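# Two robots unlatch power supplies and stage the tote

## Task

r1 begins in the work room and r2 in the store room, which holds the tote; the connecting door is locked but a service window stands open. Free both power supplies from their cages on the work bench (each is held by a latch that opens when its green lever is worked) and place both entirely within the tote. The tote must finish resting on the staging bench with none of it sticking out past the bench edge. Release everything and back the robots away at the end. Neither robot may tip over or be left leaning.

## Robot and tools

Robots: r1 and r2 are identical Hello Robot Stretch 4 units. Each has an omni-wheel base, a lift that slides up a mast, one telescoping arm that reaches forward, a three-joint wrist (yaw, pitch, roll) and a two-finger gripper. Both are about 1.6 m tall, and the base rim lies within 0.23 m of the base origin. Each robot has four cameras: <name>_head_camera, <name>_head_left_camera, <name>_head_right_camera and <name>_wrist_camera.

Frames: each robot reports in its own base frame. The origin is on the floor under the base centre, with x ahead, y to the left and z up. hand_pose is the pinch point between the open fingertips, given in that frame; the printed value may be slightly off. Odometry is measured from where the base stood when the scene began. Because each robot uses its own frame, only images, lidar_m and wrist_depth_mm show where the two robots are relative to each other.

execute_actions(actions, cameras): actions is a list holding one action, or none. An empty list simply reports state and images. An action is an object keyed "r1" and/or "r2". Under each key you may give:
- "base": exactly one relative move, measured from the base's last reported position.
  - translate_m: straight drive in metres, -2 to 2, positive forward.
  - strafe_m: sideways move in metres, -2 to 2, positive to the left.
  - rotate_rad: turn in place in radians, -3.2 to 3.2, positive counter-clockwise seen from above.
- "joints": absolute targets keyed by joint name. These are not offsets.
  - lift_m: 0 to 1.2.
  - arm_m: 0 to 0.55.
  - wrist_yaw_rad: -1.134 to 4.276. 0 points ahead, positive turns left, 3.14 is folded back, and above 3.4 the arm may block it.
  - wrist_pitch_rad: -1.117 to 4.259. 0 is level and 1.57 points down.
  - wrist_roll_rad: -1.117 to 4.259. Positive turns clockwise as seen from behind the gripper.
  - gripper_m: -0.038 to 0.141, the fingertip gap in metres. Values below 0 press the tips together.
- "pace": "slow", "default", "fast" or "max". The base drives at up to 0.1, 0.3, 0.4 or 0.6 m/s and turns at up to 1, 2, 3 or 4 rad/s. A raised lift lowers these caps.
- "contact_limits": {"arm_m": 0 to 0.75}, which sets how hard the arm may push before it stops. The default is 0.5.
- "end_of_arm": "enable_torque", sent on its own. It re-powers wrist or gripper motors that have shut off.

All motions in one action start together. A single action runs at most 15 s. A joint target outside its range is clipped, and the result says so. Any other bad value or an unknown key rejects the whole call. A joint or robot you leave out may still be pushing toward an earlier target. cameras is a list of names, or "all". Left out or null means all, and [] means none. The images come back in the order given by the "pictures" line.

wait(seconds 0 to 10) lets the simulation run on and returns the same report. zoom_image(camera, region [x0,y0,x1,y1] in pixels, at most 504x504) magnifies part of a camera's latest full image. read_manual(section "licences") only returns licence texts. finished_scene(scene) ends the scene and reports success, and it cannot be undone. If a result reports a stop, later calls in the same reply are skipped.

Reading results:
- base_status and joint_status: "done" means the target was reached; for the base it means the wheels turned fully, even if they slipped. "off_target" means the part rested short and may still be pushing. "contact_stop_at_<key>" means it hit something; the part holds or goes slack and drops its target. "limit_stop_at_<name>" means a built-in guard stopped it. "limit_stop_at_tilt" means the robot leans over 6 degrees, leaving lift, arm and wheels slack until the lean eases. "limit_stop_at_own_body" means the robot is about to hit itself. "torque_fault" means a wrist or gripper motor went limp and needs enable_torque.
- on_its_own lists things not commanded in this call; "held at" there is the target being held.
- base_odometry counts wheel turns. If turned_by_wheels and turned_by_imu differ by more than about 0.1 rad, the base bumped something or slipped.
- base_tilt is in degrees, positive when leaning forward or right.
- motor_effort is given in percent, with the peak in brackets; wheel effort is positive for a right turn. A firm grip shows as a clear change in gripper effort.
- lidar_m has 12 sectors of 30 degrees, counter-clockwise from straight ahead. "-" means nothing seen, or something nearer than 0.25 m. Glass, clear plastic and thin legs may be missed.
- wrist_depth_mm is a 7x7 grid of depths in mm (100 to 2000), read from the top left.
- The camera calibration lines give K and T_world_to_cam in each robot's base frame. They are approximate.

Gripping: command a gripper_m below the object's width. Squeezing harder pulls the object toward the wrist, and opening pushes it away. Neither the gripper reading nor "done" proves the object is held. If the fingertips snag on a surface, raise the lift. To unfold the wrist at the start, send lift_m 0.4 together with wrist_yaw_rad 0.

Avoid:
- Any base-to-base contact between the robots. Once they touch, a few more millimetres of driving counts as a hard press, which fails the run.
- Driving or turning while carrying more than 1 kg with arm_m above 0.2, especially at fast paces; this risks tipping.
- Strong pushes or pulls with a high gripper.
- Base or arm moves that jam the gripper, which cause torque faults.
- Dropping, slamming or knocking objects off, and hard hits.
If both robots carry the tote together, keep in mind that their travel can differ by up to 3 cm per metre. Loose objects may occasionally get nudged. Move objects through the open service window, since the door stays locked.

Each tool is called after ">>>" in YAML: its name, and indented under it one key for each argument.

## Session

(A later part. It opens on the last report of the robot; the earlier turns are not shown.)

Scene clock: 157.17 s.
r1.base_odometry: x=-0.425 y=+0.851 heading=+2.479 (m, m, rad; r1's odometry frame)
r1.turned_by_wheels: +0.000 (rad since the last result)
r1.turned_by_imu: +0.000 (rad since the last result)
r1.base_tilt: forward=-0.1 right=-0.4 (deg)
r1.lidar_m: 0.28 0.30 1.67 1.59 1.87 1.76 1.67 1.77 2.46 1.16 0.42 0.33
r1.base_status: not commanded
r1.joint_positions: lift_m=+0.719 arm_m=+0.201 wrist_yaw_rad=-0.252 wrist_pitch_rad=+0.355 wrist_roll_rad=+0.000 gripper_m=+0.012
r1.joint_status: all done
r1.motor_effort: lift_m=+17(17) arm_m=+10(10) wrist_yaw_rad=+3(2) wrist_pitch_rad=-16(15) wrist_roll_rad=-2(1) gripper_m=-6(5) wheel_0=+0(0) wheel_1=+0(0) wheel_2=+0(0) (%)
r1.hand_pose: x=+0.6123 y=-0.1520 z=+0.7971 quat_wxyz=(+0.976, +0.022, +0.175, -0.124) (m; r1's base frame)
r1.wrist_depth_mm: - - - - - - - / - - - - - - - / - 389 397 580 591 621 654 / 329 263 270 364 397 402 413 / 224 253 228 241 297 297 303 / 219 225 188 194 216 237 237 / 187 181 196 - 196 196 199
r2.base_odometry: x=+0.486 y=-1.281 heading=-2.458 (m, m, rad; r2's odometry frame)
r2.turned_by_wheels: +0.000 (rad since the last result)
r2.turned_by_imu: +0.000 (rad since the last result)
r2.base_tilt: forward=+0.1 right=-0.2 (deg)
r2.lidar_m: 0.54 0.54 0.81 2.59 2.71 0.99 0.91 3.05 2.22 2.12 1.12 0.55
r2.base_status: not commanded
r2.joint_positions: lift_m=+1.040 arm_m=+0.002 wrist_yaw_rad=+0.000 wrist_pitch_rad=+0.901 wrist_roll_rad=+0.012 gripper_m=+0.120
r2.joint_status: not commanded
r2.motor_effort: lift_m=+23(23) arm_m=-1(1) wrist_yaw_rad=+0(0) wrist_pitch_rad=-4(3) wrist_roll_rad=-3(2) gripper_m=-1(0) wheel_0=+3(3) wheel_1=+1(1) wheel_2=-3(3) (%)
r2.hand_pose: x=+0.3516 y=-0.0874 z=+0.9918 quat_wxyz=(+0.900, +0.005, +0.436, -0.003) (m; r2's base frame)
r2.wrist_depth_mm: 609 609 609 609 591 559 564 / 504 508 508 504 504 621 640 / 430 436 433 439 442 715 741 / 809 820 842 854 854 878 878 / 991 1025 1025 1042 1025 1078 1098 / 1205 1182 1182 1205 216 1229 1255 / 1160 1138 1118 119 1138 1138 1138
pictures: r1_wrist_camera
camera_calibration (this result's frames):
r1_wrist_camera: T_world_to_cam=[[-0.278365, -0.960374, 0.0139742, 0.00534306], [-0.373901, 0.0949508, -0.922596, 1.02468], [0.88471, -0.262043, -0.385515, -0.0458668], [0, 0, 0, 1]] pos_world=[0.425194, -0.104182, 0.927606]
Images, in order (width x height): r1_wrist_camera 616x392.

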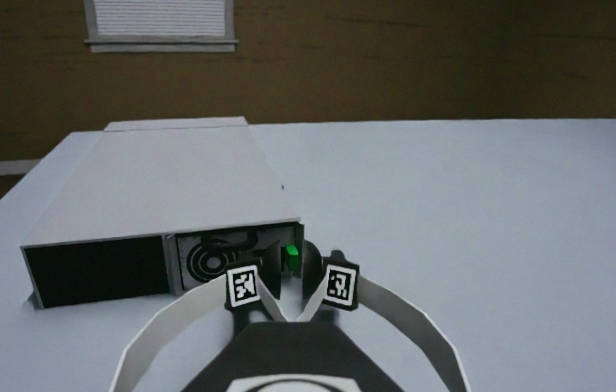

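>>> execute_actions:
  actions:
    - {"r1":{"joints":{"gripper_m":0.002,"lift_m":0.715},"pace":"slow"}}
  cameras: []

>>> execute_actions:
  actions:
    - {"r1":{"base":{"strafe_m":0.008},"joints":{"arm_m":0.209},"pace":"slow"}}
  cameras: ["r1_wrist_camera"]

>>> zoom_image:
  camera: "r1_wrist_camera"
  region: [180, 200, 420, 330]

Scene clock: 158.23 s.
r1.base_odometry: x=-0.425 y=+0.851 heading=+2.479 (m, m, rad; r1's odometry frame)
r1.turned_by_wheels: +0.000 (rad since the last result)
r1.turned_by_imu: +0.000 (rad since the last result)
r1.base_tilt: forward=+0.0 right=-0.4 (deg)
r1.lidar_m: 0.29 0.30 1.66 1.60 1.89 1.74 1.68 1.78 2.43 1.16 0.45 0.28
r1.base_status: not commanded
r1.joint_positions: lift_m=+0.715 arm_m=+0.201 wrist_yaw_rad=-0.251 wrist_pitch_rad=+0.353 wrist_roll_rad=+0.000 gripper_m=+0.002
r1.joint_status: all done
r1.motor_effort: lift_m=+17(17) arm_m=+9(10) wrist_yaw_rad=+2(2) wrist_pitch_rad=-10(15) wrist_roll_rad=-1(1) gripper_m=-6(7) wheel_0=+0(0) wheel_1=+0(0) wheel_2=+0(0) (%)
r1.hand_pose: x=+0.6129 y=-0.1520 z=+0.7939 quat_wxyz=(+0.977, +0.022, +0.174, -0.123) (m; r1's base frame)
r1.wrist_depth_mm: - - - - - - - / - - - - - - - / - 384 392 569 585 621 647 / 324 256 266 359 392 402 410 / 224 258 230 237 291 297 298 / 216 220 184 191 214 235 236 / 184 180 194 - 192 193 196
r2.base_odometry: x=+0.486 y=-1.281 heading=-2.458 (m, m, rad; r2's odometry frame)
r2.turned_by_wheels: +0.000 (rad since the last result)
r2.turned_by_imu: +0.000 (rad since the last result)
r2.base_tilt: forward=+0.1 right=-0.2 (deg)
r2.lidar_m: 0.53 0.57 0.80 2.61 2.70 0.99 0.92 3.05 2.21 2.11 1.13 0.58
r2.base_status: not commanded
r2.joint_positions: lift_m=+1.040 arm_m=+0.002 wrist_yaw_rad=+0.000 wrist_pitch_rad=+0.901 wrist_roll_rad=+0.012 gripper_m=+0.120
r2.joint_status: not commanded
r2.motor_effort: lift_m=+23(23) arm_m=+0(0) wrist_yaw_rad=+0(0) wrist_pitch_rad=-4(4) wrist_roll_rad=-1(3) gripper_m=-1(1) wheel_0=+2(3) wheel_1=+1(1) wheel_2=-3(3) (%)
r2.hand_pose: x=+0.3516 y=-0.0874 z=+0.9918 quat_wxyz=(+0.900, +0.005, +0.436, -0.003) (m; r2's base frame)
r2.wrist_depth_mm: 609 609 609 609 591 549 559 / 504 504 508 508 508 627 640 / 433 430 433 439 442 707 741 / 820 831 831 854 866 866 891 / 991 1008 1025 1042 1025 1078 1078 / 1205 1182 1182 1229 216 1229 1255 / 1138 1118 1138 119 1138 1138 1138
pictures: none
No camera images: the call's "cameras" was empty. Leave "cameras" out to get every camera's image.

Scene clock: 159.03 s.
r1.base_odometry: x=-0.429 y=+0.845 heading=+2.478 (m, m, rad; r1's odometry frame)
r1.turned_by_wheels: -0.001 (rad since the last result)
r1.turned_by_imu: -0.001 (rad since the last result)
r1.base_tilt: forward=+0.0 right=-0.4 (deg)
r1.lidar_m: 0.28 0.32 1.65 1.60 1.87 1.75 1.66 1.76 2.46 1.14 0.45 0.29
r1.base_status: done
r1.joint_positions: lift_m=+0.715 arm_m=+0.207 wrist_yaw_rad=-0.257 wrist_pitch_rad=+0.353 wrist_roll_rad=+0.000 gripper_m=+0.002
r1.joint_status: all done
r1.on_its_own: wrist_yaw_rad is at rest, and its effort (+18) is outside its rest range (-13 to +13)
r1.motor_effort: lift_m=+17(17) arm_m=+10(13) wrist_yaw_rad=+18(18) wrist_pitch_rad=-10(9) wrist_roll_rad=-1(1) gripper_m=-6(7) wheel_0=-5(7) wheel_1=+0(1) wheel_2=-3(3) (%)
r1.hand_pose: x=+0.6177 y=-0.1533 z=+0.7937 quat_wxyz=(+0.976, +0.022, +0.174, -0.126) (m; r1's base frame)
r1.wrist_depth_mm: - - - - - - - / - - - - - - - / - 379 389 569 585 621 640 / 332 258 265 357 389 399 410 / 225 251 223 236 289 294 300 / 215 221 185 206 185 234 236 / 184 179 193 - 193 193 196
r2.base_odometry: x=+0.486 y=-1.281 heading=-2.458 (m, m, rad; r2's odometry frame)
r2.turned_by_wheels: +0.000 (rad since the last result)
r2.turned_by_imu: +0.000 (rad since the last result)
r2.base_tilt: forward=+0.2 right=-0.3 (deg)
r2.lidar_m: 0.54 0.57 0.79 2.60 2.73 0.98 0.92 3.05 2.23 2.11 1.12 0.58
r2.base_status: not commanded
r2.joint_positions: lift_m=+1.040 arm_m=+0.002 wrist_yaw_rad=+0.000 wrist_pitch_rad=+0.901 wrist_roll_rad=+0.012 gripper_m=+0.120
r2.joint_status: not commanded
r2.motor_effort: lift_m=+22(23) arm_m=+0(1) wrist_yaw_rad=+0(0) wrist_pitch_rad=-4(5) wrist_roll_rad=-1(2) gripper_m=-2(0) wheel_0=+3(3) wheel_1=+1(1) wheel_2=-3(3) (%)
r2.hand_pose: x=+0.3516 y=-0.0874 z=+0.9918 quat_wxyz=(+0.900, +0.005, +0.436, -0.003) (m; r2's base frame)
r2.wrist_depth_mm: 609 609 609 609 591 554 559 / 504 504 508 508 508 627 634 / 433 433 433 439 442 707 741 / 820 831 831 854 854 854 891 / 991 1008 1025 1060 1008 1078 1098 / 1205 1160 1182 1255 216 1229 1281 / 1138 1118 1160 119 1138 1138 1138
pictures: r1_wrist_camera
camera_calibration (this result's frames):
r1_wrist_camera: T_world_to_cam=[[-0.283279, -0.958937, 0.0139144, 0.00897946], [-0.371595, 0.0963742, -0.923379, 1.02309], [0.884121, -0.266744, -0.383637, -0.0541587], [0, 0, 0, 1]] pos_world=[0.430601, -0.104435, 0.923795]
Images, in order (width x height): r1_wrist_camera 616x392.

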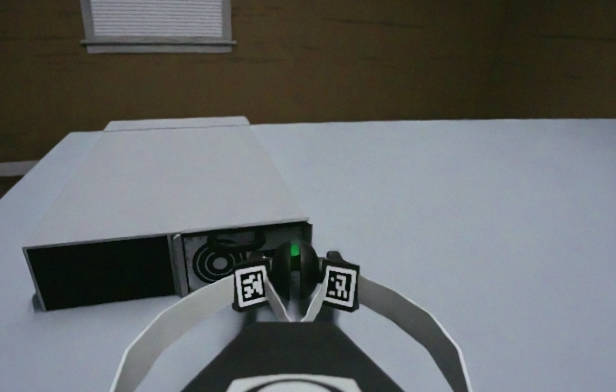

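Region (180, 200, 420, 330) of r1_wrist_camera's 616x392 image, scaled by 2.100; it fills the top 273 rows of this view, and the rest is white.

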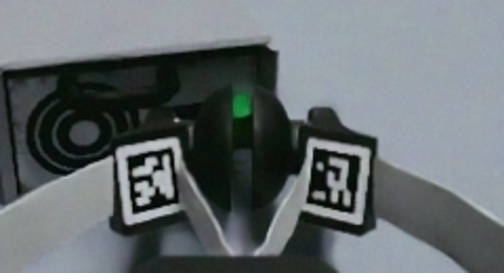

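Captured. Push deeper, then squeeze.

>>> execute_actions:
  actions:
    - {"r1":{"base":{"strafe_m":0.003},"joints":{"arm_m":0.216},"pace":"slow"}}
  cameras: ["r1_wrist_camera"]

>>> execute_actions:
  actions:
    - {"r1":{"joints":{"arm_m":0.224,"gripper_m":-0.038,"lift_m":0.713},"pace":"slow"}}
  cameras: ["r1_wrist_camera"]

>>> zoom_image:
  camera: "r1_wrist_camera"
  region: [180, 200, 420, 330]

Scene clock: 160.00 s.
r1.base_odometry: x=-0.431 y=+0.842 heading=+2.478 (m, m, rad; r1's odometry frame)
r1.turned_by_wheels: +0.000 (rad since the last result)
r1.turned_by_imu: +0.000 (rad since the last result)
r1.base_tilt: forward=-0.1 right=-0.3 (deg)
r1.lidar_m: 0.27 0.33 1.65 1.60 1.85 1.74 1.69 1.79 2.45 1.16 0.42 0.32
r1.base_status: done
r1.joint_positions: lift_m=+0.715 arm_m=+0.214 wrist_yaw_rad=-0.258 wrist_pitch_rad=+0.356 wrist_roll_rad=+0.000 gripper_m=+0.002
r1.joint_status: all done
r1.on_its_own: wrist_yaw_rad is at rest, and its effort (+21) is outside its rest range (-13 to +13)
r1.motor_effort: lift_m=+17(17) arm_m=+11(12) wrist_yaw_rad=+21(22) wrist_pitch_rad=-20(19) wrist_roll_rad=-2(1) gripper_m=-5(6) wheel_0=-4(6) wheel_1=+1(1) wheel_2=-3(2) (%)
r1.hand_pose: x=+0.6240 y=-0.1535 z=+0.7928 quat_wxyz=(+0.976, +0.023, +0.176, -0.127) (m; r1's base frame)
r1.wrist_depth_mm: - - - - - - - / - - - - - - - / - 370 377 554 569 603 634 / 327 252 258 351 382 392 402 / 220 248 215 229 287 290 296 / 212 217 184 192 186 230 232 / 181 177 191 - 190 191 195
r2.base_odometry: x=+0.486 y=-1.281 heading=-2.458 (m, m, rad; r2's odometry frame)
r2.turned_by_wheels: +0.000 (rad since the last result)
r2.turned_by_imu: +0.000 (rad since the last result)
r2.base_tilt: forward=+0.1 right=-0.2 (deg)
r2.lidar_m: 0.53 0.56 0.77 2.59 2.76 0.99 0.90 3.03 2.19 2.13 1.13 0.58
r2.base_status: not commanded
r2.joint_positions: lift_m=+1.040 arm_m=+0.002 wrist_yaw_rad=+0.000 wrist_pitch_rad=+0.901 wrist_roll_rad=+0.012 gripper_m=+0.120
r2.joint_status: not commanded
r2.motor_effort: lift_m=+23(23) arm_m=+0(0) wrist_yaw_rad=+0(0) wrist_pitch_rad=-4(4) wrist_roll_rad=+0(4) gripper_m=-2(0) wheel_0=+3(3) wheel_1=+1(1) wheel_2=-3(3) (%)
r2.hand_pose: x=+0.3516 y=-0.0874 z=+0.9918 quat_wxyz=(+0.900, +0.005, +0.436, -0.003) (m; r2's base frame)
r2.wrist_depth_mm: 609 603 609 609 591 554 554 / 508 508 508 508 504 634 640 / 433 433 433 436 445 707 732 / 809 820 831 854 854 866 891 / 991 1008 1025 1042 1008 1078 1078 / 1205 1182 1205 1205 215 1255 1255 / 1138 1118 1138 119 1138 1138 1138
pictures: r1_wrist_camera
camera_calibration (this result's frames):
r1_wrist_camera: T_world_to_cam=[[-0.284414, -0.958599, 0.0140139, 0.0112599], [-0.374362, 0.0975915, -0.922133, 1.02554], [0.882588, -0.267513, -0.38662, -0.0569486], [0, 0, 0, 1]] pos_world=[0.437387, -0.104524, 0.923505]
Images, in order (width x height): r1_wrist_camera 616x392.

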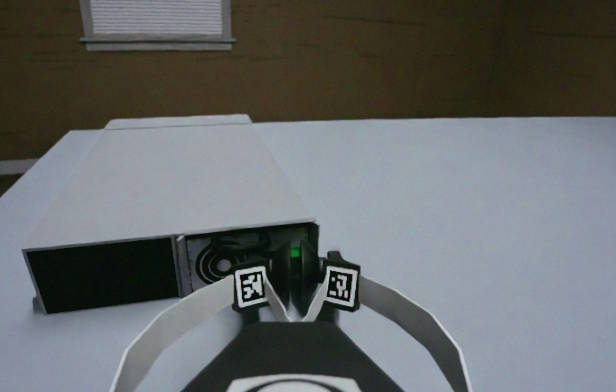

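Scene clock: 161.47 s.
r1.base_odometry: x=-0.431 y=+0.842 heading=+2.478 (m, m, rad; r1's odometry frame)
r1.turned_by_wheels: +0.000 (rad since the last result)
r1.turned_by_imu: +0.000 (rad since the last result)
r1.base_tilt: forward=-0.1 right=-0.3 (deg)
r1.lidar_m: 0.29 0.32 1.63 1.58 1.87 1.75 1.67 1.75 2.46 1.16 0.42 0.30
r1.base_status: not commanded
r1.joint_positions: lift_m=+0.713 arm_m=+0.222 wrist_yaw_rad=-0.257 wrist_pitch_rad=+0.358 wrist_roll_rad=+0.000 gripper_m=-0.037
r1.joint_status: all done
r1.on_its_own: wrist_yaw_rad is at rest, and its effort (+18) is outside its rest range (-13 to +13); wrist_pitch_rad is at rest, and its effort (-25) is outside its rest range (-23 to +23)
r1.motor_effort: lift_m=+18(17) arm_m=+10(16) wrist_yaw_rad=+18(42) wrist_pitch_rad=-25(25) wrist_roll_rad=+0(0) gripper_m=-21(19) wheel_0=-1(4) wheel_1=+2(2) wheel_2=-6(9) (%)
r1.hand_pose: x=+0.6322 y=-0.1532 z=+0.7902 quat_wxyz=(+0.976, +0.023, +0.177, -0.126) (m; r1's base frame)
r1.wrist_depth_mm: - - - - - - - / - - - - - - - / - 355 366 535 549 580 615 / 309 244 249 327 373 382 389 / 203 240 209 223 281 283 287 / 205 205 180 206 180 225 227 / 177 177 186 - 192 186 194
r2.base_odometry: x=+0.486 y=-1.281 heading=-2.458 (m, m, rad; r2's odometry frame)
r2.turned_by_wheels: +0.000 (rad since the last result)
r2.turned_by_imu: +0.000 (rad since the last result)
r2.base_tilt: forward=+0.1 right=-0.2 (deg)
r2.lidar_m: 0.53 0.56 0.79 2.60 2.72 0.98 0.93 3.05 2.19 2.11 1.13 0.55
r2.base_status: not commanded
r2.joint_positions: lift_m=+1.040 arm_m=+0.002 wrist_yaw_rad=+0.000 wrist_pitch_rad=+0.901 wrist_roll_rad=+0.012 gripper_m=+0.120
r2.joint_status: not commanded
r2.motor_effort: lift_m=+23(23) arm_m=+0(0) wrist_yaw_rad=+0(0) wrist_pitch_rad=-4(4) wrist_roll_rad=-2(0) gripper_m=+0(1) wheel_0=+3(3) wheel_1=+1(1) wheel_2=-3(3) (%)
r2.hand_pose: x=+0.3516 y=-0.0874 z=+0.9918 quat_wxyz=(+0.900, +0.005, +0.436, -0.003) (m; r2's base frame)
r2.wrist_depth_mm: 609 615 609 609 591 554 554 / 508 508 508 504 504 627 634 / 433 433 433 439 445 707 732 / 820 820 842 854 866 878 891 / 991 1008 1025 1042 1025 1078 1098 / 1205 1160 1205 1229 216 1229 1255 / 1118 1118 1118 119 1138 1138 1138
pictures: r1_wrist_camera
camera_calibration (this result's frames):
r1_wrist_camera: T_world_to_cam=[[-0.283397, -0.958898, 0.0142015, 0.0130457], [-0.376183, 0.0975327, -0.921398, 1.02673], [0.882141, -0.266464, -0.388361, -0.0632343], [0, 0, 0, 1]] pos_world=[0.445716, -0.10448, 0.921281]
Images, in order (width x height): r1_wrist_camera 616x392.

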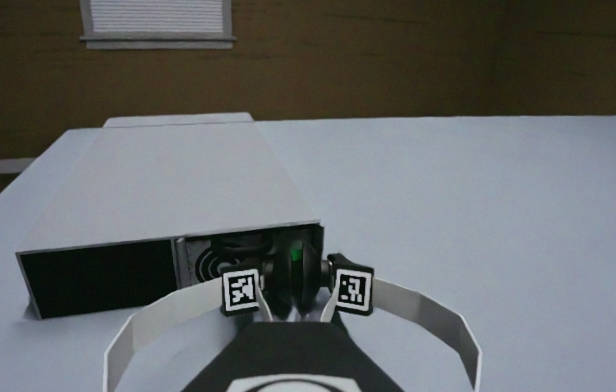

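Region (180, 200, 420, 330) of r1_wrist_camera's 616x392 image, scaled by 2.100; it fills the top 273 rows of this view, and the rest is white.

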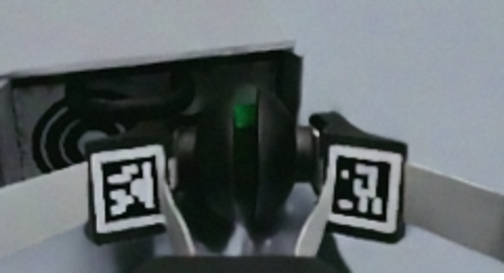

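>>> execute_actions:
  actions:
    - {"r1":{"base":{"strafe_m":0.003},"joints":{"arm_m":0.213},"pace":"slow"}}
  cameras: ["r1_wrist_camera"]

>>> execute_actions:
  actions:
    - {"r1":{"joints":{"arm_m":0.207},"pace":"slow"}}
  cameras: ["r1_wrist_camera"]

>>> zoom_image:
  camera: "r1_wrist_camera"
  region: [180, 200, 420, 330]

Scene clock: 162.60 s.
r1.base_odometry: x=-0.433 y=+0.840 heading=+2.477 (m, m, rad; r1's odometry frame)
r1.turned_by_wheels: -0.001 (rad since the last result)
r1.turned_by_imu: -0.001 (rad since the last result)
r1.base_tilt: forward=+0.1 right=-0.3 (deg)
r1.lidar_m: 0.27 2.55 1.61 1.61 1.84 1.76 1.68 1.78 2.45 1.18 0.44 0.30
r1.base_status: done
r1.joint_positions: lift_m=+0.713 arm_m=+0.216 wrist_yaw_rad=-0.248 wrist_pitch_rad=+0.353 wrist_roll_rad=+0.000 gripper_m=-0.037
r1.joint_status: all done
r1.motor_effort: lift_m=+21(21) arm_m=-15(16) wrist_yaw_rad=-6(20) wrist_pitch_rad=-10(25) wrist_roll_rad=-1(1) gripper_m=-27(27) wheel_0=-10(12) wheel_1=-3(3) wheel_2=+2(3) (%)
r1.hand_pose: x=+0.6274 y=-0.1513 z=+0.7913 quat_wxyz=(+0.977, +0.022, +0.174, -0.122) (m; r1's base frame)
r1.wrist_depth_mm: - - - - - - - / - - - - - - - / - 368 375 549 569 591 634 / 325 250 253 327 379 389 397 / 219 244 213 226 285 290 293 / 210 212 181 204 180 229 229 / 179 178 188 - 193 189 195
r2.base_odometry: x=+0.486 y=-1.281 heading=-2.458 (m, m, rad; r2's odometry frame)
r2.turned_by_wheels: +0.000 (rad since the last result)
r2.turned_by_imu: +0.000 (rad since the last result)
r2.base_tilt: forward=+0.1 right=-0.2 (deg)
r2.lidar_m: 0.53 0.58 0.78 2.59 2.70 0.99 0.91 3.08 2.20 2.11 1.12 0.58
r2.base_status: not commanded
r2.joint_positions: lift_m=+1.040 arm_m=+0.002 wrist_yaw_rad=+0.000 wrist_pitch_rad=+0.901 wrist_roll_rad=+0.012 gripper_m=+0.120
r2.joint_status: not commanded
r2.motor_effort: lift_m=+22(23) arm_m=+0(0) wrist_yaw_rad=+0(0) wrist_pitch_rad=-4(3) wrist_roll_rad=-1(3) gripper_m=-1(1) wheel_0=+3(3) wheel_1=+1(1) wheel_2=-3(3) (%)
r2.hand_pose: x=+0.3516 y=-0.0874 z=+0.9918 quat_wxyz=(+0.900, +0.005, +0.436, -0.003) (m; r2's base frame)
r2.wrist_depth_mm: 615 609 609 615 591 554 559 / 500 508 504 504 508 627 640 / 433 436 430 439 445 707 741 / 820 820 842 842 854 866 891 / 991 1008 1008 1060 1025 1078 1098 / 1205 1182 1160 1229 215 1205 1255 / 1138 1118 1138 119 1138 1138 1160
pictures: r1_wrist_camera
camera_calibration (this result's frames):
r1_wrist_camera: T_world_to_cam=[[-0.27514, -0.961302, 0.0140465, 0.00813708], [-0.3725, 0.0931236, -0.923348, 1.02437], [0.886308, -0.259282, -0.383707, -0.0632961], [0, 0, 0, 1]] pos_world=[0.439915, -0.103982, 0.921445]
Images, in order (width x height): r1_wrist_camera 616x392.

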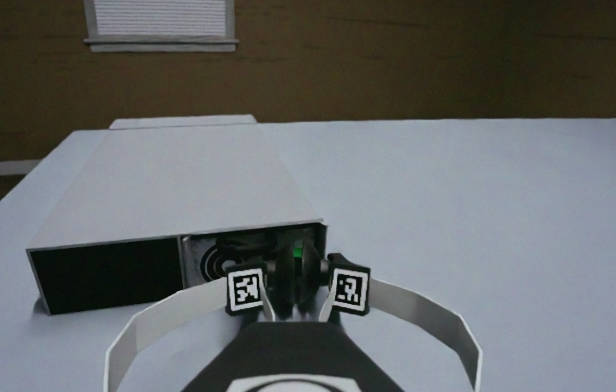

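Scene clock: 163.37 s.
r1.base_odometry: x=-0.433 y=+0.840 heading=+2.478 (m, m, rad; r1's odometry frame)
r1.turned_by_wheels: +0.001 (rad since the last result)
r1.turned_by_imu: +0.001 (rad since the last result)
r1.base_tilt: forward=+0.0 right=-0.3 (deg)
r1.lidar_m: 0.27 2.54 1.61 1.59 1.86 1.76 1.67 1.77 2.42 1.17 0.43 0.30
r1.base_status: not commanded
r1.joint_positions: lift_m=+0.713 arm_m=+0.209 wrist_yaw_rad=-0.250 wrist_pitch_rad=+0.352 wrist_roll_rad=+0.000 gripper_m=-0.037
r1.joint_status: all done
r1.motor_effort: lift_m=+21(21) arm_m=-9(19) wrist_yaw_rad=-2(9) wrist_pitch_rad=-8(10) wrist_roll_rad=-1(0) gripper_m=-19(26) wheel_0=+0(10) wheel_1=+1(3) wheel_2=+0(2) (%)
r1.hand_pose: x=+0.6202 y=-0.1517 z=+0.7916 quat_wxyz=(+0.977, +0.022, +0.174, -0.123) (m; r1's base frame)
r1.wrist_depth_mm: - - - - - - - / - - - - - - - / - 377 387 564 585 621 640 / 347 254 260 301 387 394 404 / 237 255 226 230 287 291 293 / 213 216 182 199 179 231 232 / 182 179 190 - 196 190 194
r2.base_odometry: x=+0.486 y=-1.281 heading=-2.458 (m, m, rad; r2's odometry frame)
r2.turned_by_wheels: +0.000 (rad since the last result)
r2.turned_by_imu: +0.000 (rad since the last result)
r2.base_tilt: forward=+0.1 right=-0.2 (deg)
r2.lidar_m: 0.54 0.55 0.76 2.62 2.69 0.97 0.93 3.02 2.21 2.12 1.12 0.57
r2.base_status: not commanded
r2.joint_positions: lift_m=+1.040 arm_m=+0.002 wrist_yaw_rad=+0.000 wrist_pitch_rad=+0.901 wrist_roll_rad=+0.012 gripper_m=+0.120
r2.joint_status: not commanded
r2.motor_effort: lift_m=+22(23) arm_m=+0(1) wrist_yaw_rad=+0(1) wrist_pitch_rad=-3(4) wrist_roll_rad=+1(1) gripper_m=-1(1) wheel_0=+3(3) wheel_1=+1(1) wheel_2=-3(2) (%)
r2.hand_pose: x=+0.3516 y=-0.0874 z=+0.9918 quat_wxyz=(+0.900, +0.005, +0.436, -0.003) (m; r2's base frame)
r2.wrist_depth_mm: 609 609 609 609 591 554 559 / 504 508 504 504 504 627 640 / 433 433 433 439 442 707 741 / 820 831 842 854 854 866 891 / 976 1008 1025 1025 1008 1078 1098 / 1205 1182 1182 1229 215 1229 1255 / 1138 1138 1138 119 1118 1138 1160
pictures: r1_wrist_camera
camera_calibration (this result's frames):
r1_wrist_camera: T_world_to_cam=[[-0.276939, -0.960786, 0.0140032, 0.00691807], [-0.371276, 0.0935533, -0.923797, 1.02168], [0.886261, -0.261034, -0.382625, -0.0579922], [0, 0, 0, 1]] pos_world=[0.432636, -0.104072, 0.921536]
Images, in order (width x height): r1_wrist_camera 616x392.

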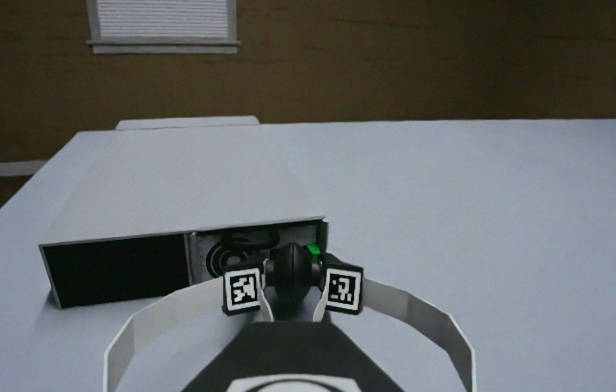

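Region (180, 200, 420, 330) of r1_wrist_camera's 616x392 image, scaled by 2.100; it fills the top 273 rows of this view, and the rest is white.

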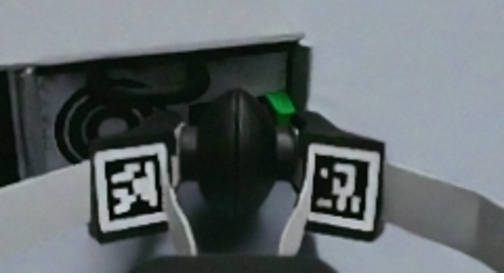

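>>> execute_actions:
  actions:
    - {"r1":{"joints":{"arm_m":0.185,"gripper_m":-0.005}}}
  cameras: []

>>> execute_actions:
  actions:
    - {"r1":{"base":{"strafe_m":0.016},"joints":{"gripper_m":0.012,"lift_m":0.717,"wrist_yaw_rad":-0.38,"arm_m":0.205}}}
  cameras: ["r1_wrist_camera"]

Scene clock: 164.63 s.
r1.base_odometry: x=-0.433 y=+0.840 heading=+2.478 (m, m, rad; r1's odometry frame)
r1.turned_by_wheels: +0.000 (rad since the last result)
r1.turned_by_imu: +0.000 (rad since the last result)
r1.base_tilt: forward=-0.1 right=-0.3 (deg)
r1.lidar_m: 0.26 2.55 1.64 1.58 1.84 1.77 1.64 1.75 2.45 1.15 0.44 0.31
r1.base_status: not commanded
r1.joint_positions: lift_m=+0.713 arm_m=+0.187 wrist_yaw_rad=-0.250 wrist_pitch_rad=+0.352 wrist_roll_rad=+0.000 gripper_m=-0.005
r1.joint_status: all done
r1.motor_effort: lift_m=+21(21) arm_m=-9(6) wrist_yaw_rad=-1(3) wrist_pitch_rad=-7(7) wrist_roll_rad=-1(0) gripper_m=-7(19) wheel_0=+0(0) wheel_1=+1(1) wheel_2=+1(1) (%)
r1.hand_pose: x=+0.5982 y=-0.1517 z=+0.7916 quat_wxyz=(+0.977, +0.022, +0.174, -0.123) (m; r1's base frame)
r1.wrist_depth_mm: - - - - - - - / - - - - - - - / - 379 387 564 580 615 640 / 351 256 262 336 387 397 407 / 253 272 249 256 287 293 294 / 216 218 183 193 211 230 232 / 181 177 190 - 189 190 194
r2.base_odometry: x=+0.486 y=-1.281 heading=-2.458 (m, m, rad; r2's odometry frame)
r2.turned_by_wheels: +0.000 (rad since the last result)
r2.turned_by_imu: +0.000 (rad since the last result)
r2.base_tilt: forward=+0.1 right=-0.2 (deg)
r2.lidar_m: 0.53 0.56 0.77 2.60 2.74 0.96 0.92 3.04 2.22 2.09 1.12 0.57
r2.base_status: not commanded
r2.joint_positions: lift_m=+1.040 arm_m=+0.002 wrist_yaw_rad=+0.000 wrist_pitch_rad=+0.901 wrist_roll_rad=+0.012 gripper_m=+0.120
r2.joint_status: not commanded
r2.motor_effort: lift_m=+23(23) arm_m=+0(1) wrist_yaw_rad=+0(0) wrist_pitch_rad=-3(4) wrist_roll_rad=-3(3) gripper_m=-1(0) wheel_0=+3(3) wheel_1=+1(1) wheel_2=-3(3) (%)
r2.hand_pose: x=+0.3516 y=-0.0874 z=+0.9918 quat_wxyz=(+0.900, +0.005, +0.436, -0.003) (m; r2's base frame)
r2.wrist_depth_mm: 609 609 609 609 591 549 559 / 504 504 504 508 504 627 634 / 433 433 430 439 445 707 741 / 820 820 831 854 854 866 878 / 991 1008 1008 1060 1025 1078 1098 / 1229 1160 1205 1205 216 1229 1229 / 1160 1118 1118 119 1160 1118 1118
pictures: none
No camera images: the call's "cameras" was empty. Leave "cameras" out to get every camera's image.

Scene clock: 165.50 s.
r1.base_odometry: x=-0.443 y=+0.827 heading=+2.478 (m, m, rad; r1's odometry frame)
r1.turned_by_wheels: +0.000 (rad since the last result)
r1.turned_by_imu: +0.000 (rad since the last result)
r1.base_tilt: forward=-0.1 right=-0.4 (deg)
r1.lidar_m: 0.29 2.52 1.63 1.58 1.85 1.77 1.68 1.74 2.48 1.15 0.44 0.31
r1.base_status: done
r1.joint_positions: lift_m=+0.717 arm_m=+0.203 wrist_yaw_rad=-0.380 wrist_pitch_rad=+0.352 wrist_roll_rad=+0.000 gripper_m=+0.012
r1.joint_status: all done
r1.motor_effort: lift_m=+23(22) arm_m=+9(8) wrist_yaw_rad=-2(6) wrist_pitch_rad=-7(7) wrist_roll_rad=-1(0) gripper_m=-4(8) wheel_0=+1(9) wheel_1=+0(7) wheel_2=+0(0) (%)
r1.hand_pose: x=+0.5934 y=-0.1816 z=+0.7955 quat_wxyz=(+0.967, +0.033, +0.172, -0.186) (m; r1's base frame)
r1.wrist_depth_mm: - - - - - - - / - - - - - - - / 517 389 439 580 597 627 668 / 276 263 270 389 394 404 415 / 230 254 243 264 294 300 303 / 217 223 188 194 217 238 238 / 186 181 195 - 194 195 199
r2.base_odometry: x=+0.486 y=-1.281 heading=-2.458 (m, m, rad; r2's odometry frame)
r2.turned_by_wheels: +0.000 (rad since the last result)
r2.turned_by_imu: +0.000 (rad since the last result)
r2.base_tilt: forward=+0.2 right=-0.2 (deg)
r2.lidar_m: 0.54 0.57 0.78 2.59 2.72 0.96 0.92 3.05 2.21 2.11 1.12 0.57
r2.base_status: not commanded
r2.joint_positions: lift_m=+1.040 arm_m=+0.002 wrist_yaw_rad=+0.000 wrist_pitch_rad=+0.901 wrist_roll_rad=+0.012 gripper_m=+0.120
r2.joint_status: not commanded
r2.motor_effort: lift_m=+23(23) arm_m=-1(1) wrist_yaw_rad=+0(0) wrist_pitch_rad=-4(4) wrist_roll_rad=-1(2) gripper_m=-1(1) wheel_0=+2(3) wheel_1=+1(1) wheel_2=-3(3) (%)
r2.hand_pose: x=+0.3516 y=-0.0874 z=+0.9918 quat_wxyz=(+0.900, +0.005, +0.436, -0.003) (m; r2's base frame)
r2.wrist_depth_mm: 609 609 615 609 585 554 559 / 504 504 508 508 508 627 634 / 433 433 433 439 442 715 741 / 809 831 842 854 854 866 891 / 1008 1008 1025 1042 1008 1078 1098 / 1205 1182 1182 1229 216 1229 1229 / 1138 1118 1138 119 1118 1118 1138
pictures: r1_wrist_camera
camera_calibration (this result's frames):
r1_wrist_camera: T_world_to_cam=[[-0.39879, -0.916936, 0.0140033, 0.0510504], [-0.356071, 0.140753, -0.923798, 1.01765], [0.845092, -0.373387, -0.382625, -0.0365397], [0, 0, 0, 1]] pos_world=[0.413592, -0.11007, 0.925403]
Images, in order (width x height): r1_wrist_camera 616x392.

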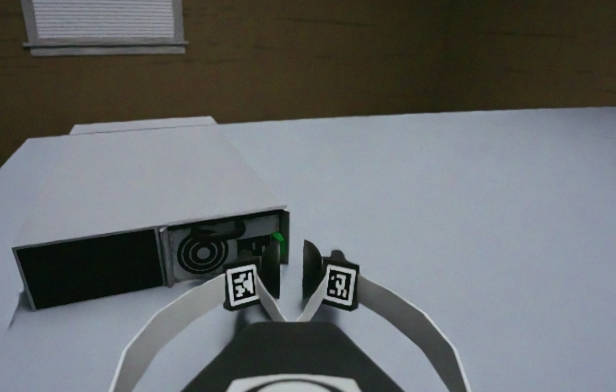

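>>> execute_actions:
  actions:
    - {"r1":{"base":{"strafe_m":0.003},"joints":{"arm_m":0.226},"pace":"slow"}}
  cameras: ["r1_wrist_camera"]

>>> zoom_image:
  camera: "r1_wrist_camera"
  region: [180, 200, 420, 330]

Scene clock: 166.80 s.
r1.base_odometry: x=-0.445 y=+0.825 heading=+2.478 (m, m, rad; r1's odometry frame)
r1.turned_by_wheels: +0.000 (rad since the last result)
r1.turned_by_imu: +0.000 (rad since the last result)
r1.base_tilt: forward=+0.0 right=-0.3 (deg)
r1.lidar_m: 0.30 2.51 1.62 1.55 1.84 1.76 1.66 1.78 2.43 1.16 0.43 0.29
r1.base_status: done
r1.joint_positions: lift_m=+0.717 arm_m=+0.224 wrist_yaw_rad=-0.382 wrist_pitch_rad=+0.356 wrist_roll_rad=+0.000 gripper_m=+0.012
r1.joint_status: all done
r1.motor_effort: lift_m=+23(22) arm_m=+10(9) wrist_yaw_rad=+2(3) wrist_pitch_rad=-16(16) wrist_roll_rad=-2(1) gripper_m=-5(4) wheel_0=-3(6) wheel_1=+0(3) wheel_2=+0(1) (%)
r1.hand_pose: x=+0.6136 y=-0.1818 z=+0.7946 quat_wxyz=(+0.966, +0.033, +0.174, -0.187) (m; r1's base frame)
r1.wrist_depth_mm: - - - - - - - / - - - - - - - / 500 375 424 559 580 609 634 / 268 256 263 379 389 399 410 / 210 246 220 241 290 294 300 / 208 218 187 195 213 234 235 / 183 178 193 - 193 193 196
r2.base_odometry: x=+0.486 y=-1.281 heading=-2.458 (m, m, rad; r2's odometry frame)
r2.turned_by_wheels: +0.000 (rad since the last result)
r2.turned_by_imu: +0.000 (rad since the last result)
r2.base_tilt: forward=+0.1 right=-0.2 (deg)
r2.lidar_m: 0.52 0.57 0.78 2.61 2.71 0.99 0.92 3.08 2.20 2.10 1.12 0.55
r2.base_status: not commanded
r2.joint_positions: lift_m=+1.040 arm_m=+0.002 wrist_yaw_rad=+0.000 wrist_pitch_rad=+0.901 wrist_roll_rad=+0.012 gripper_m=+0.120
r2.joint_status: not commanded
r2.motor_effort: lift_m=+22(23) arm_m=+0(1) wrist_yaw_rad=+0(0) wrist_pitch_rad=-4(4) wrist_roll_rad=-2(2) gripper_m=-1(1) wheel_0=+3(2) wheel_1=+1(1) wheel_2=-3(3) (%)
r2.hand_pose: x=+0.3516 y=-0.0874 z=+0.9918 quat_wxyz=(+0.900, +0.005, +0.436, -0.003) (m; r2's base frame)
r2.wrist_depth_mm: 609 609 609 609 585 554 559 / 504 508 508 508 508 627 640 / 433 433 433 439 442 707 741 / 820 820 831 854 854 866 891 / 1008 1025 1025 1060 1025 1098 1118 / 1205 1160 1182 1255 216 1229 1281 / 1160 1118 1138 119 1138 1118 1138
pictures: r1_wrist_camera
camera_calibration (this result's frames):
r1_wrist_camera: T_world_to_cam=[[-0.40037, -0.916245, 0.0141079, 0.0598863], [-0.358735, 0.142552, -0.92249, 1.02494], [0.843216, -0.374399, -0.385763, -0.0505896], [0, 0, 0, 1]] pos_world=[0.434318, -0.110178, 0.92514]
Images, in order (width x height): r1_wrist_camera 616x392.

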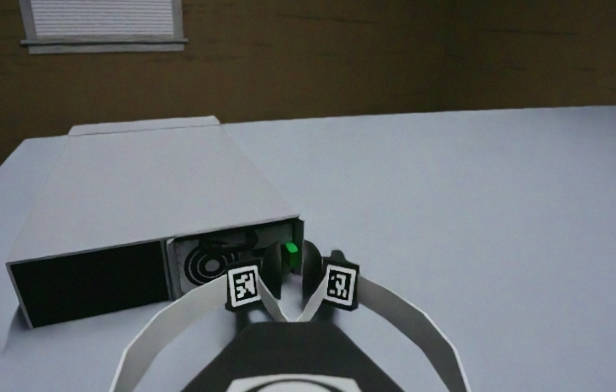

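Region (180, 200, 420, 330) of r1_wrist_camera's 616x392 image, scaled by 2.100; it fills the top 273 rows of this view, and the rest is white.

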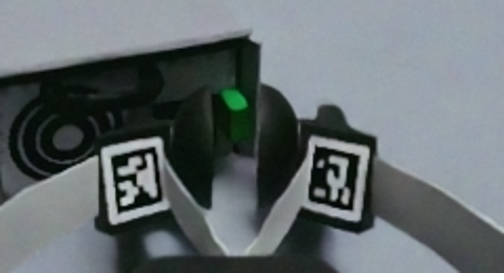

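>>> execute_actions:
  actions:
    - {"r1":{"joints":{"gripper_m":0.002,"lift_m":0.715,"wrist_roll_rad":-0.1,"arm_m":0.228},"pace":"slow"}}
  cameras: []

>>> execute_actions:
  actions:
    - {"r1":{"base":{"strafe_m":0.005},"joints":{"arm_m":0.238},"pace":"slow"}}
  cameras: ["r1_wrist_camera"]

>>> zoom_image:
  camera: "r1_wrist_camera"
  region: [180, 200, 420, 330]

Scene clock: 167.90 s.
r1.base_odometry: x=-0.445 y=+0.825 heading=+2.478 (m, m, rad; r1's odometry frame)
r1.turned_by_wheels: +0.000 (rad since the last result)
r1.turned_by_imu: +0.000 (rad since the last result)
r1.base_tilt: forward=+0.0 right=-0.3 (deg)
r1.lidar_m: 0.30 2.53 1.63 1.58 1.84 1.72 1.67 1.75 2.45 1.16 0.45 0.30
r1.base_status: not commanded
r1.joint_positions: lift_m=+0.715 arm_m=+0.226 wrist_yaw_rad=-0.382 wrist_pitch_rad=+0.352 wrist_roll_rad=-0.100 gripper_m=+0.002
r1.joint_status: all done
r1.motor_effort: lift_m=+17(22) arm_m=+9(10) wrist_yaw_rad=+4(5) wrist_pitch_rad=-8(16) wrist_roll_rad=+0(2) gripper_m=-7(7) wheel_0=-3(2) wheel_1=+0(0) wheel_2=+0(0) (%)
r1.hand_pose: x=+0.6160 y=-0.1820 z=+0.7939 quat_wxyz=(+0.967, -0.015, +0.181, -0.178) (m; r1's base frame)
r1.wrist_depth_mm: - - - - - - - / - - - - - - - / 392 334 375 569 654 750 904 / 226 236 254 382 415 455 496 / 222 239 221 238 309 325 343 / 198 208 185 190 221 253 265 / 172 173 187 - 201 207 216
r2.base_odometry: x=+0.486 y=-1.281 heading=-2.458 (m, m, rad; r2's odometry frame)
r2.turned_by_wheels: +0.000 (rad since the last result)
r2.turned_by_imu: +0.000 (rad since the last result)
r2.base_tilt: forward=+0.1 right=-0.2 (deg)
r2.lidar_m: 0.53 0.56 0.81 2.61 2.72 0.99 0.92 3.05 2.19 2.12 1.12 0.57
r2.base_status: not commanded
r2.joint_positions: lift_m=+1.040 arm_m=+0.002 wrist_yaw_rad=+0.000 wrist_pitch_rad=+0.901 wrist_roll_rad=+0.012 gripper_m=+0.120
r2.joint_status: not commanded
r2.motor_effort: lift_m=+23(23) arm_m=-1(0) wrist_yaw_rad=-1(1) wrist_pitch_rad=-4(4) wrist_roll_rad=-2(1) gripper_m=-1(2) wheel_0=+3(3) wheel_1=+1(1) wheel_2=-3(3) (%)
r2.hand_pose: x=+0.3516 y=-0.0874 z=+0.9918 quat_wxyz=(+0.900, +0.005, +0.436, -0.003) (m; r2's base frame)
r2.wrist_depth_mm: 609 609 615 609 591 554 554 / 504 504 504 504 504 627 634 / 430 433 430 439 445 699 741 / 809 842 831 854 866 878 904 / 991 1008 1025 1042 1042 1078 1078 / 1182 1182 1205 1229 216 1229 1255 / 1138 1098 1138 119 1138 1138 1118
pictures: none
No camera images: the call's "cameras" was empty. Leave "cameras" out to get every camera's image.

Scene clock: 168.83 s.
r1.base_odometry: x=-0.448 y=+0.821 heading=+2.478 (m, m, rad; r1's odometry frame)
r1.turned_by_wheels: -0.001 (rad since the last result)
r1.turned_by_imu: +0.000 (rad since the last result)
r1.base_tilt: forward=-0.1 right=-0.3 (deg)
r1.lidar_m: 0.29 2.53 1.64 1.55 1.82 1.75 1.68 1.75 2.43 1.18 0.40 0.30
r1.base_status: done
r1.joint_positions: lift_m=+0.715 arm_m=+0.236 wrist_yaw_rad=-0.389 wrist_pitch_rad=+0.355 wrist_roll_rad=-0.100 gripper_m=+0.002
r1.joint_status: all done
r1.on_its_own: wrist_yaw_rad is at rest, and its effort (+25) is outside its rest range (-13 to +13)
r1.motor_effort: lift_m=+17(17) arm_m=+12(14) wrist_yaw_rad=+25(24) wrist_pitch_rad=-16(15) wrist_roll_rad=+0(2) gripper_m=-7(8) wheel_0=-5(9) wheel_1=+1(4) wheel_2=-3(4) (%)
r1.hand_pose: x=+0.6238 y=-0.1835 z=+0.7931 quat_wxyz=(+0.966, -0.014, +0.183, -0.181) (m; r1's base frame)
r1.wrist_depth_mm: - - - - - - - / - - - - - - - / 387 327 364 564 640 732 917 / 223 232 250 368 415 449 492 / 198 236 211 229 303 324 340 / 194 207 185 206 184 252 262 / 171 171 185 - 200 205 214
r2.base_odometry: x=+0.486 y=-1.281 heading=-2.458 (m, m, rad; r2's odometry frame)
r2.turned_by_wheels: +0.000 (rad since the last result)
r2.turned_by_imu: +0.000 (rad since the last result)
r2.base_tilt: forward=+0.1 right=-0.2 (deg)
r2.lidar_m: 0.54 0.57 0.78 2.59 2.72 0.96 0.93 3.02 2.21 2.11 1.12 0.58
r2.base_status: not commanded
r2.joint_positions: lift_m=+1.040 arm_m=+0.002 wrist_yaw_rad=+0.000 wrist_pitch_rad=+0.901 wrist_roll_rad=+0.012 gripper_m=+0.120
r2.joint_status: not commanded
r2.motor_effort: lift_m=+23(23) arm_m=-1(0) wrist_yaw_rad=+0(1) wrist_pitch_rad=-4(3) wrist_roll_rad=-1(0) gripper_m=+0(1) wheel_0=+3(3) wheel_1=+1(1) wheel_2=-3(3) (%)
r2.hand_pose: x=+0.3516 y=-0.0874 z=+0.9918 quat_wxyz=(+0.900, +0.005, +0.436, -0.003) (m; r2's base frame)
r2.wrist_depth_mm: 609 603 609 603 591 554 564 / 504 508 508 504 504 627 634 / 433 433 436 436 445 715 741 / 820 820 831 842 866 866 891 / 991 1008 1042 1042 1025 1078 1098 / 1229 1182 1182 1229 215 1229 1255 / 1160 1118 1160 119 1138 1138 1138
pictures: r1_wrist_camera
camera_calibration (this result's frames):
r1_wrist_camera: T_world_to_cam=[[-0.373326, -0.92146, 0.107423, -0.029368], [-0.393549, 0.0524475, -0.917806, 1.02895], [0.840088, -0.384917, -0.382219, -0.0631897], [0, 0, 0, 1]] pos_world=[0.447064, -0.10535, 0.923381]
Images, in order (width x height): r1_wrist_camera 616x392.

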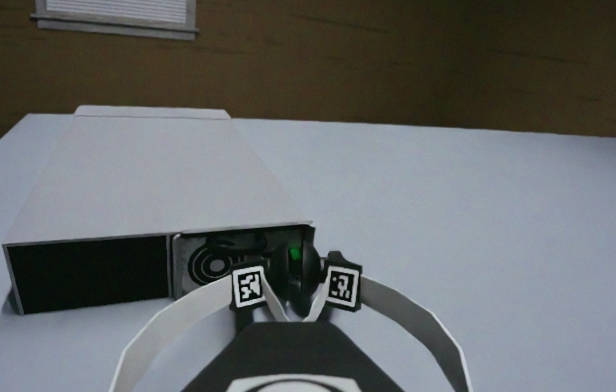

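Region (180, 200, 420, 330) of r1_wrist_camera's 616x392 image, scaled by 2.100; it fills the top 273 rows of this view, and the rest is white.

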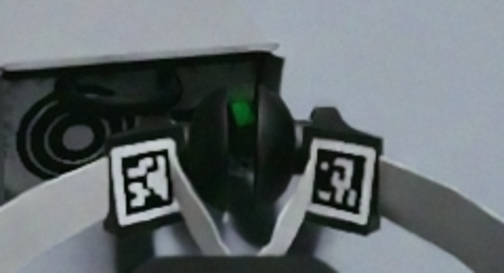

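>>> execute_actions:
  actions:
    - {"r1":{"joints":{"arm_m":0.244,"gripper_m":-0.018,"lift_m":0.714},"pace":"slow"}}
  cameras: []

>>> execute_actions:
  actions:
    - {"r1":{"joints":{"arm_m":0.250,"gripper_m":-0.038,"lift_m":0.713},"pace":"slow"}}
  cameras: ["r1_wrist_camera"]

>>> zoom_image:
  camera: "r1_wrist_camera"
  region: [180, 200, 420, 330]

Scene clock: 170.03 s.
r1.base_odometry: x=-0.448 y=+0.821 heading=+2.478 (m, m, rad; r1's odometry frame)
r1.turned_by_wheels: +0.000 (rad since the last result)
r1.turned_by_imu: +0.000 (rad since the last result)
r1.base_tilt: forward=-0.2 right=-0.3 (deg)
r1.lidar_m: 0.27 2.56 1.62 1.56 1.82 1.75 1.68 1.77 2.44 1.17 0.42 0.29
r1.base_status: not commanded
r1.joint_positions: lift_m=+0.714 arm_m=+0.241 wrist_yaw_rad=-0.395 wrist_pitch_rad=+0.357 wrist_roll_rad=-0.100 gripper_m=-0.018
r1.joint_status: all done
r1.on_its_own: wrist_yaw_rad is at rest, and its effort (+41) is outside its rest range (-13 to +13)
r1.motor_effort: lift_m=+16(17) arm_m=+16(19) wrist_yaw_rad=+41(47) wrist_pitch_rad=-22(22) wrist_roll_rad=-2(0) gripper_m=-12(11) wheel_0=+1(4) wheel_1=+1(1) wheel_2=-8(8) (%)
r1.hand_pose: x=+0.6279 y=-0.1847 z=+0.7917 quat_wxyz=(+0.965, -0.013, +0.184, -0.184) (m; r1's base frame)
r1.wrist_depth_mm: - - - - - - - / - - - - - - - / 373 324 359 549 627 723 891 / 217 229 246 362 410 442 488 / 199 235 208 227 301 319 336 / 193 202 186 202 183 248 259 / 169 170 183 - 202 202 212
r2.base_odometry: x=+0.486 y=-1.281 heading=-2.458 (m, m, rad; r2's odometry frame)
r2.turned_by_wheels: +0.000 (rad since the last result)
r2.turned_by_imu: +0.000 (rad since the last result)
r2.base_tilt: forward=+0.1 right=-0.2 (deg)
r2.lidar_m: 0.54 0.57 0.78 2.59 2.73 0.95 0.92 3.06 2.21 2.11 1.12 0.59
r2.base_status: not commanded
r2.joint_positions: lift_m=+1.040 arm_m=+0.002 wrist_yaw_rad=+0.000 wrist_pitch_rad=+0.901 wrist_roll_rad=+0.012 gripper_m=+0.120
r2.joint_status: not commanded
r2.motor_effort: lift_m=+23(23) arm_m=+0(0) wrist_yaw_rad=+0(0) wrist_pitch_rad=-4(3) wrist_roll_rad=-3(2) gripper_m=-1(2) wheel_0=+3(3) wheel_1=+1(1) wheel_2=-3(3) (%)
r2.hand_pose: x=+0.3516 y=-0.0874 z=+0.9918 quat_wxyz=(+0.900, +0.005, +0.436, -0.003) (m; r2's base frame)
r2.wrist_depth_mm: 609 609 615 609 585 554 559 / 504 508 504 508 508 621 634 / 430 433 433 439 442 715 750 / 820 820 842 842 866 866 878 / 991 991 1025 1042 1025 1078 1098 / 1229 1160 1182 1229 216 1229 1229 / 1160 1118 1160 119 1138 1118 1138
pictures: none
No camera images: the call's "cameras" was empty. Leave "cameras" out to get every camera's image.

Scene clock: 171.03 s.
r1.base_odometry: x=-0.447 y=+0.821 heading=+2.477 (m, m, rad; r1's odometry frame)
r1.turned_by_wheels: +0.000 (rad since the last result)
r1.turned_by_imu: +0.004 (rad since the last result)
r1.base_tilt: forward=-0.1 right=-0.4 (deg)
r1.lidar_m: 0.28 2.48 1.62 1.53 1.83 1.75 1.66 1.77 2.45 1.18 0.44 0.31
r1.base_status: not commanded
r1.joint_positions: lift_m=+0.713 arm_m=+0.247 wrist_yaw_rad=-0.400 wrist_pitch_rad=+0.359 wrist_roll_rad=-0.100 gripper_m=-0.037
r1.joint_status: all done
r1.on_its_own: wrist_yaw_rad is at rest, and its effort (+55) is outside its rest range (-13 to +13); wrist_pitch_rad is at rest, and its effort (-26) is outside its rest range (-23 to +23)
r1.motor_effort: lift_m=+15(16) arm_m=+17(21) wrist_yaw_rad=+55(62) wrist_pitch_rad=-26(26) wrist_roll_rad=+0(1) gripper_m=-18(18) wheel_0=+2(4) wheel_1=+1(3) wheel_2=-13(13) (%)
r1.hand_pose: x=+0.6326 y=-0.1857 z=+0.7903 quat_wxyz=(+0.965, -0.013, +0.184, -0.186) (m; r1's base frame)
r1.wrist_depth_mm: - - - - - - - / - - - - - - - / 366 317 345 554 615 715 878 / 213 225 242 355 402 439 480 / 195 226 204 224 297 315 334 / 190 198 183 204 180 246 255 / 167 170 182 - 201 200 209
r2.base_odometry: x=+0.486 y=-1.281 heading=-2.458 (m, m, rad; r2's odometry frame)
r2.turned_by_wheels: +0.000 (rad since the last result)
r2.turned_by_imu: +0.000 (rad since the last result)
r2.base_tilt: forward=+0.2 right=-0.2 (deg)
r2.lidar_m: 0.53 0.56 0.79 2.58 2.70 0.95 0.92 3.03 2.18 2.12 1.12 0.56
r2.base_status: not commanded
r2.joint_positions: lift_m=+1.040 arm_m=+0.002 wrist_yaw_rad=+0.000 wrist_pitch_rad=+0.901 wrist_roll_rad=+0.012 gripper_m=+0.120
r2.joint_status: not commanded
r2.motor_effort: lift_m=+22(23) arm_m=+0(0) wrist_yaw_rad=+0(1) wrist_pitch_rad=-4(3) wrist_roll_rad=-3(3) gripper_m=+0(2) wheel_0=+3(3) wheel_1=+1(1) wheel_2=-2(3) (%)
r2.hand_pose: x=+0.3516 y=-0.0874 z=+0.9918 quat_wxyz=(+0.900, +0.005, +0.436, -0.003) (m; r2's base frame)
r2.wrist_depth_mm: 609 615 615 615 591 549 554 / 508 508 504 504 504 634 634 / 433 436 436 439 442 715 741 / 809 831 831 842 854 878 891 / 991 1025 1025 1060 1025 1078 1098 / 1205 1160 1205 1229 216 1229 1255 / 1160 1098 1118 119 1118 1118 1138
pictures: r1_wrist_camera
camera_calibration (this result's frames):
r1_wrist_camera: T_world_to_cam=[[-0.382732, -0.917578, 0.107547, -0.0212208], [-0.395959, 0.0577445, -0.916451, 1.03142], [0.834705, -0.39334, -0.385424, -0.068074], [0, 0, 0, 1]] pos_world=[0.457101, -0.105807, 0.921292]
Images, in order (width x height): r1_wrist_camera 616x392.

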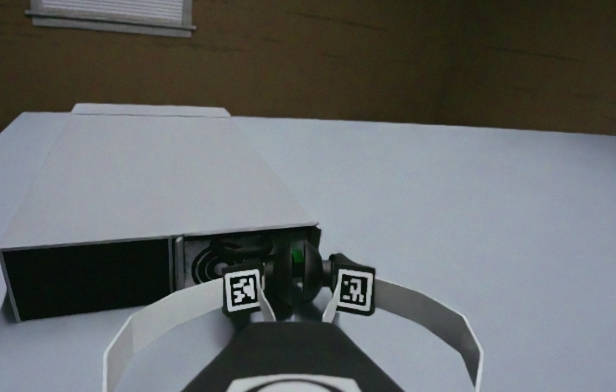

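Region (180, 200, 420, 330) of r1_wrist_camera's 616x392 image, scaled by 2.100; it fills the top 273 rows of this view, and the rest is white.

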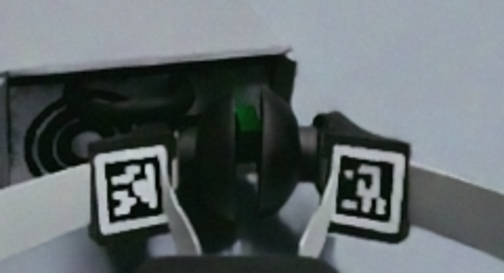

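Pull in steps.

>>> execute_actions:
  actions:
    - {"r1":{"joints":{"arm_m":0.237},"pace":"slow"}}
  cameras: ["r1_wrist_camera"]

>>> zoom_image:
  camera: "r1_wrist_camera"
  region: [180, 200, 420, 330]

Scene clock: 172.17 s.
r1.base_odometry: x=-0.448 y=+0.821 heading=+2.477 (m, m, rad; r1's odometry frame)
r1.turned_by_wheels: +0.000 (rad since the last result)
r1.turned_by_imu: +0.000 (rad since the last result)
r1.base_tilt: forward=+0.0 right=-0.4 (deg)
r1.lidar_m: 0.29 2.53 1.64 1.54 1.83 1.77 1.67 1.77 2.46 1.17 0.44 0.32
r1.base_status: not commanded
r1.joint_positions: lift_m=+0.713 arm_m=+0.239 wrist_yaw_rad=-0.379 wrist_pitch_rad=+0.354 wrist_roll_rad=-0.100 gripper_m=-0.037
r1.joint_status: all done
r1.motor_effort: lift_m=+20(20) arm_m=-13(15) wrist_yaw_rad=-5(55) wrist_pitch_rad=-11(26) wrist_roll_rad=-2(3) gripper_m=-26(26) wheel_0=-8(8) wheel_1=-1(2) wheel_2=-1(13) (%)
r1.hand_pose: x=+0.6294 y=-0.1813 z=+0.7913 quat_wxyz=(+0.967, -0.015, +0.182, -0.176) (m; r1's base frame)
r1.wrist_depth_mm: - - - - - - - / - - - - - - - / 389 319 351 559 627 741 866 / 226 228 244 355 407 442 492 / 188 235 206 223 300 319 334 / 191 198 183 204 181 246 256 / 167 170 183 - 200 198 210
r2.base_odometry: x=+0.486 y=-1.281 heading=-2.458 (m, m, rad; r2's odometry frame)
r2.turned_by_wheels: +0.000 (rad since the last result)
r2.turned_by_imu: +0.000 (rad since the last result)
r2.base_tilt: forward=+0.1 right=-0.2 (deg)
r2.lidar_m: 0.54 0.57 0.77 2.60 2.70 0.97 0.93 3.05 2.19 2.12 1.08 0.57
r2.base_status: not commanded
r2.joint_positions: lift_m=+1.040 arm_m=+0.002 wrist_yaw_rad=+0.000 wrist_pitch_rad=+0.901 wrist_roll_rad=+0.012 gripper_m=+0.120
r2.joint_status: not commanded
r2.motor_effort: lift_m=+23(23) arm_m=-1(0) wrist_yaw_rad=+0(0) wrist_pitch_rad=-4(4) wrist_roll_rad=+1(2) gripper_m=+0(0) wheel_0=+3(3) wheel_1=+1(1) wheel_2=-3(3) (%)
r2.hand_pose: x=+0.3516 y=-0.0874 z=+0.9918 quat_wxyz=(+0.900, +0.005, +0.436, -0.003) (m; r2's base frame)
r2.wrist_depth_mm: 609 615 609 603 591 549 564 / 508 512 508 508 508 627 640 / 433 436 433 439 445 707 741 / 820 831 831 854 866 866 891 / 991 991 1025 1042 1008 1098 1098 / 1205 1160 1205 1229 216 1229 1255 / 1160 1118 1138 119 1160 1118 1118
pictures: r1_wrist_camera
camera_calibration (this result's frames):
r1_wrist_camera: T_world_to_cam=[[-0.363755, -0.925263, 0.107567, -0.0318698], [-0.392828, 0.0476686, -0.918376, 1.02849], [0.844611, -0.37632, -0.380809, -0.0701079], [0, 0, 0, 1]] pos_world=[0.451641, -0.104898, 0.921272]
Images, in order (width x height): r1_wrist_camera 616x392.

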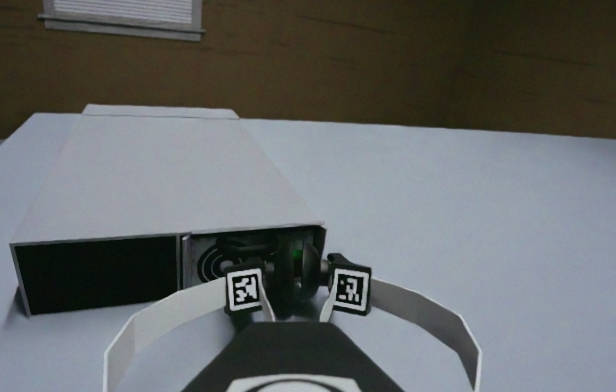

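Region (180, 200, 420, 330) of r1_wrist_camera's 616x392 image, scaled by 2.100; it fills the top 273 rows of this view, and the rest is white.

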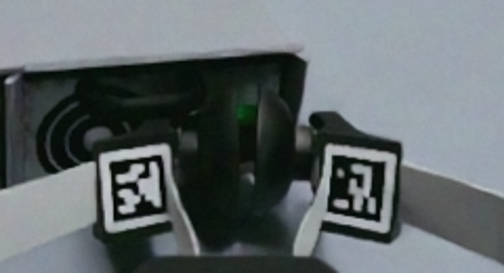

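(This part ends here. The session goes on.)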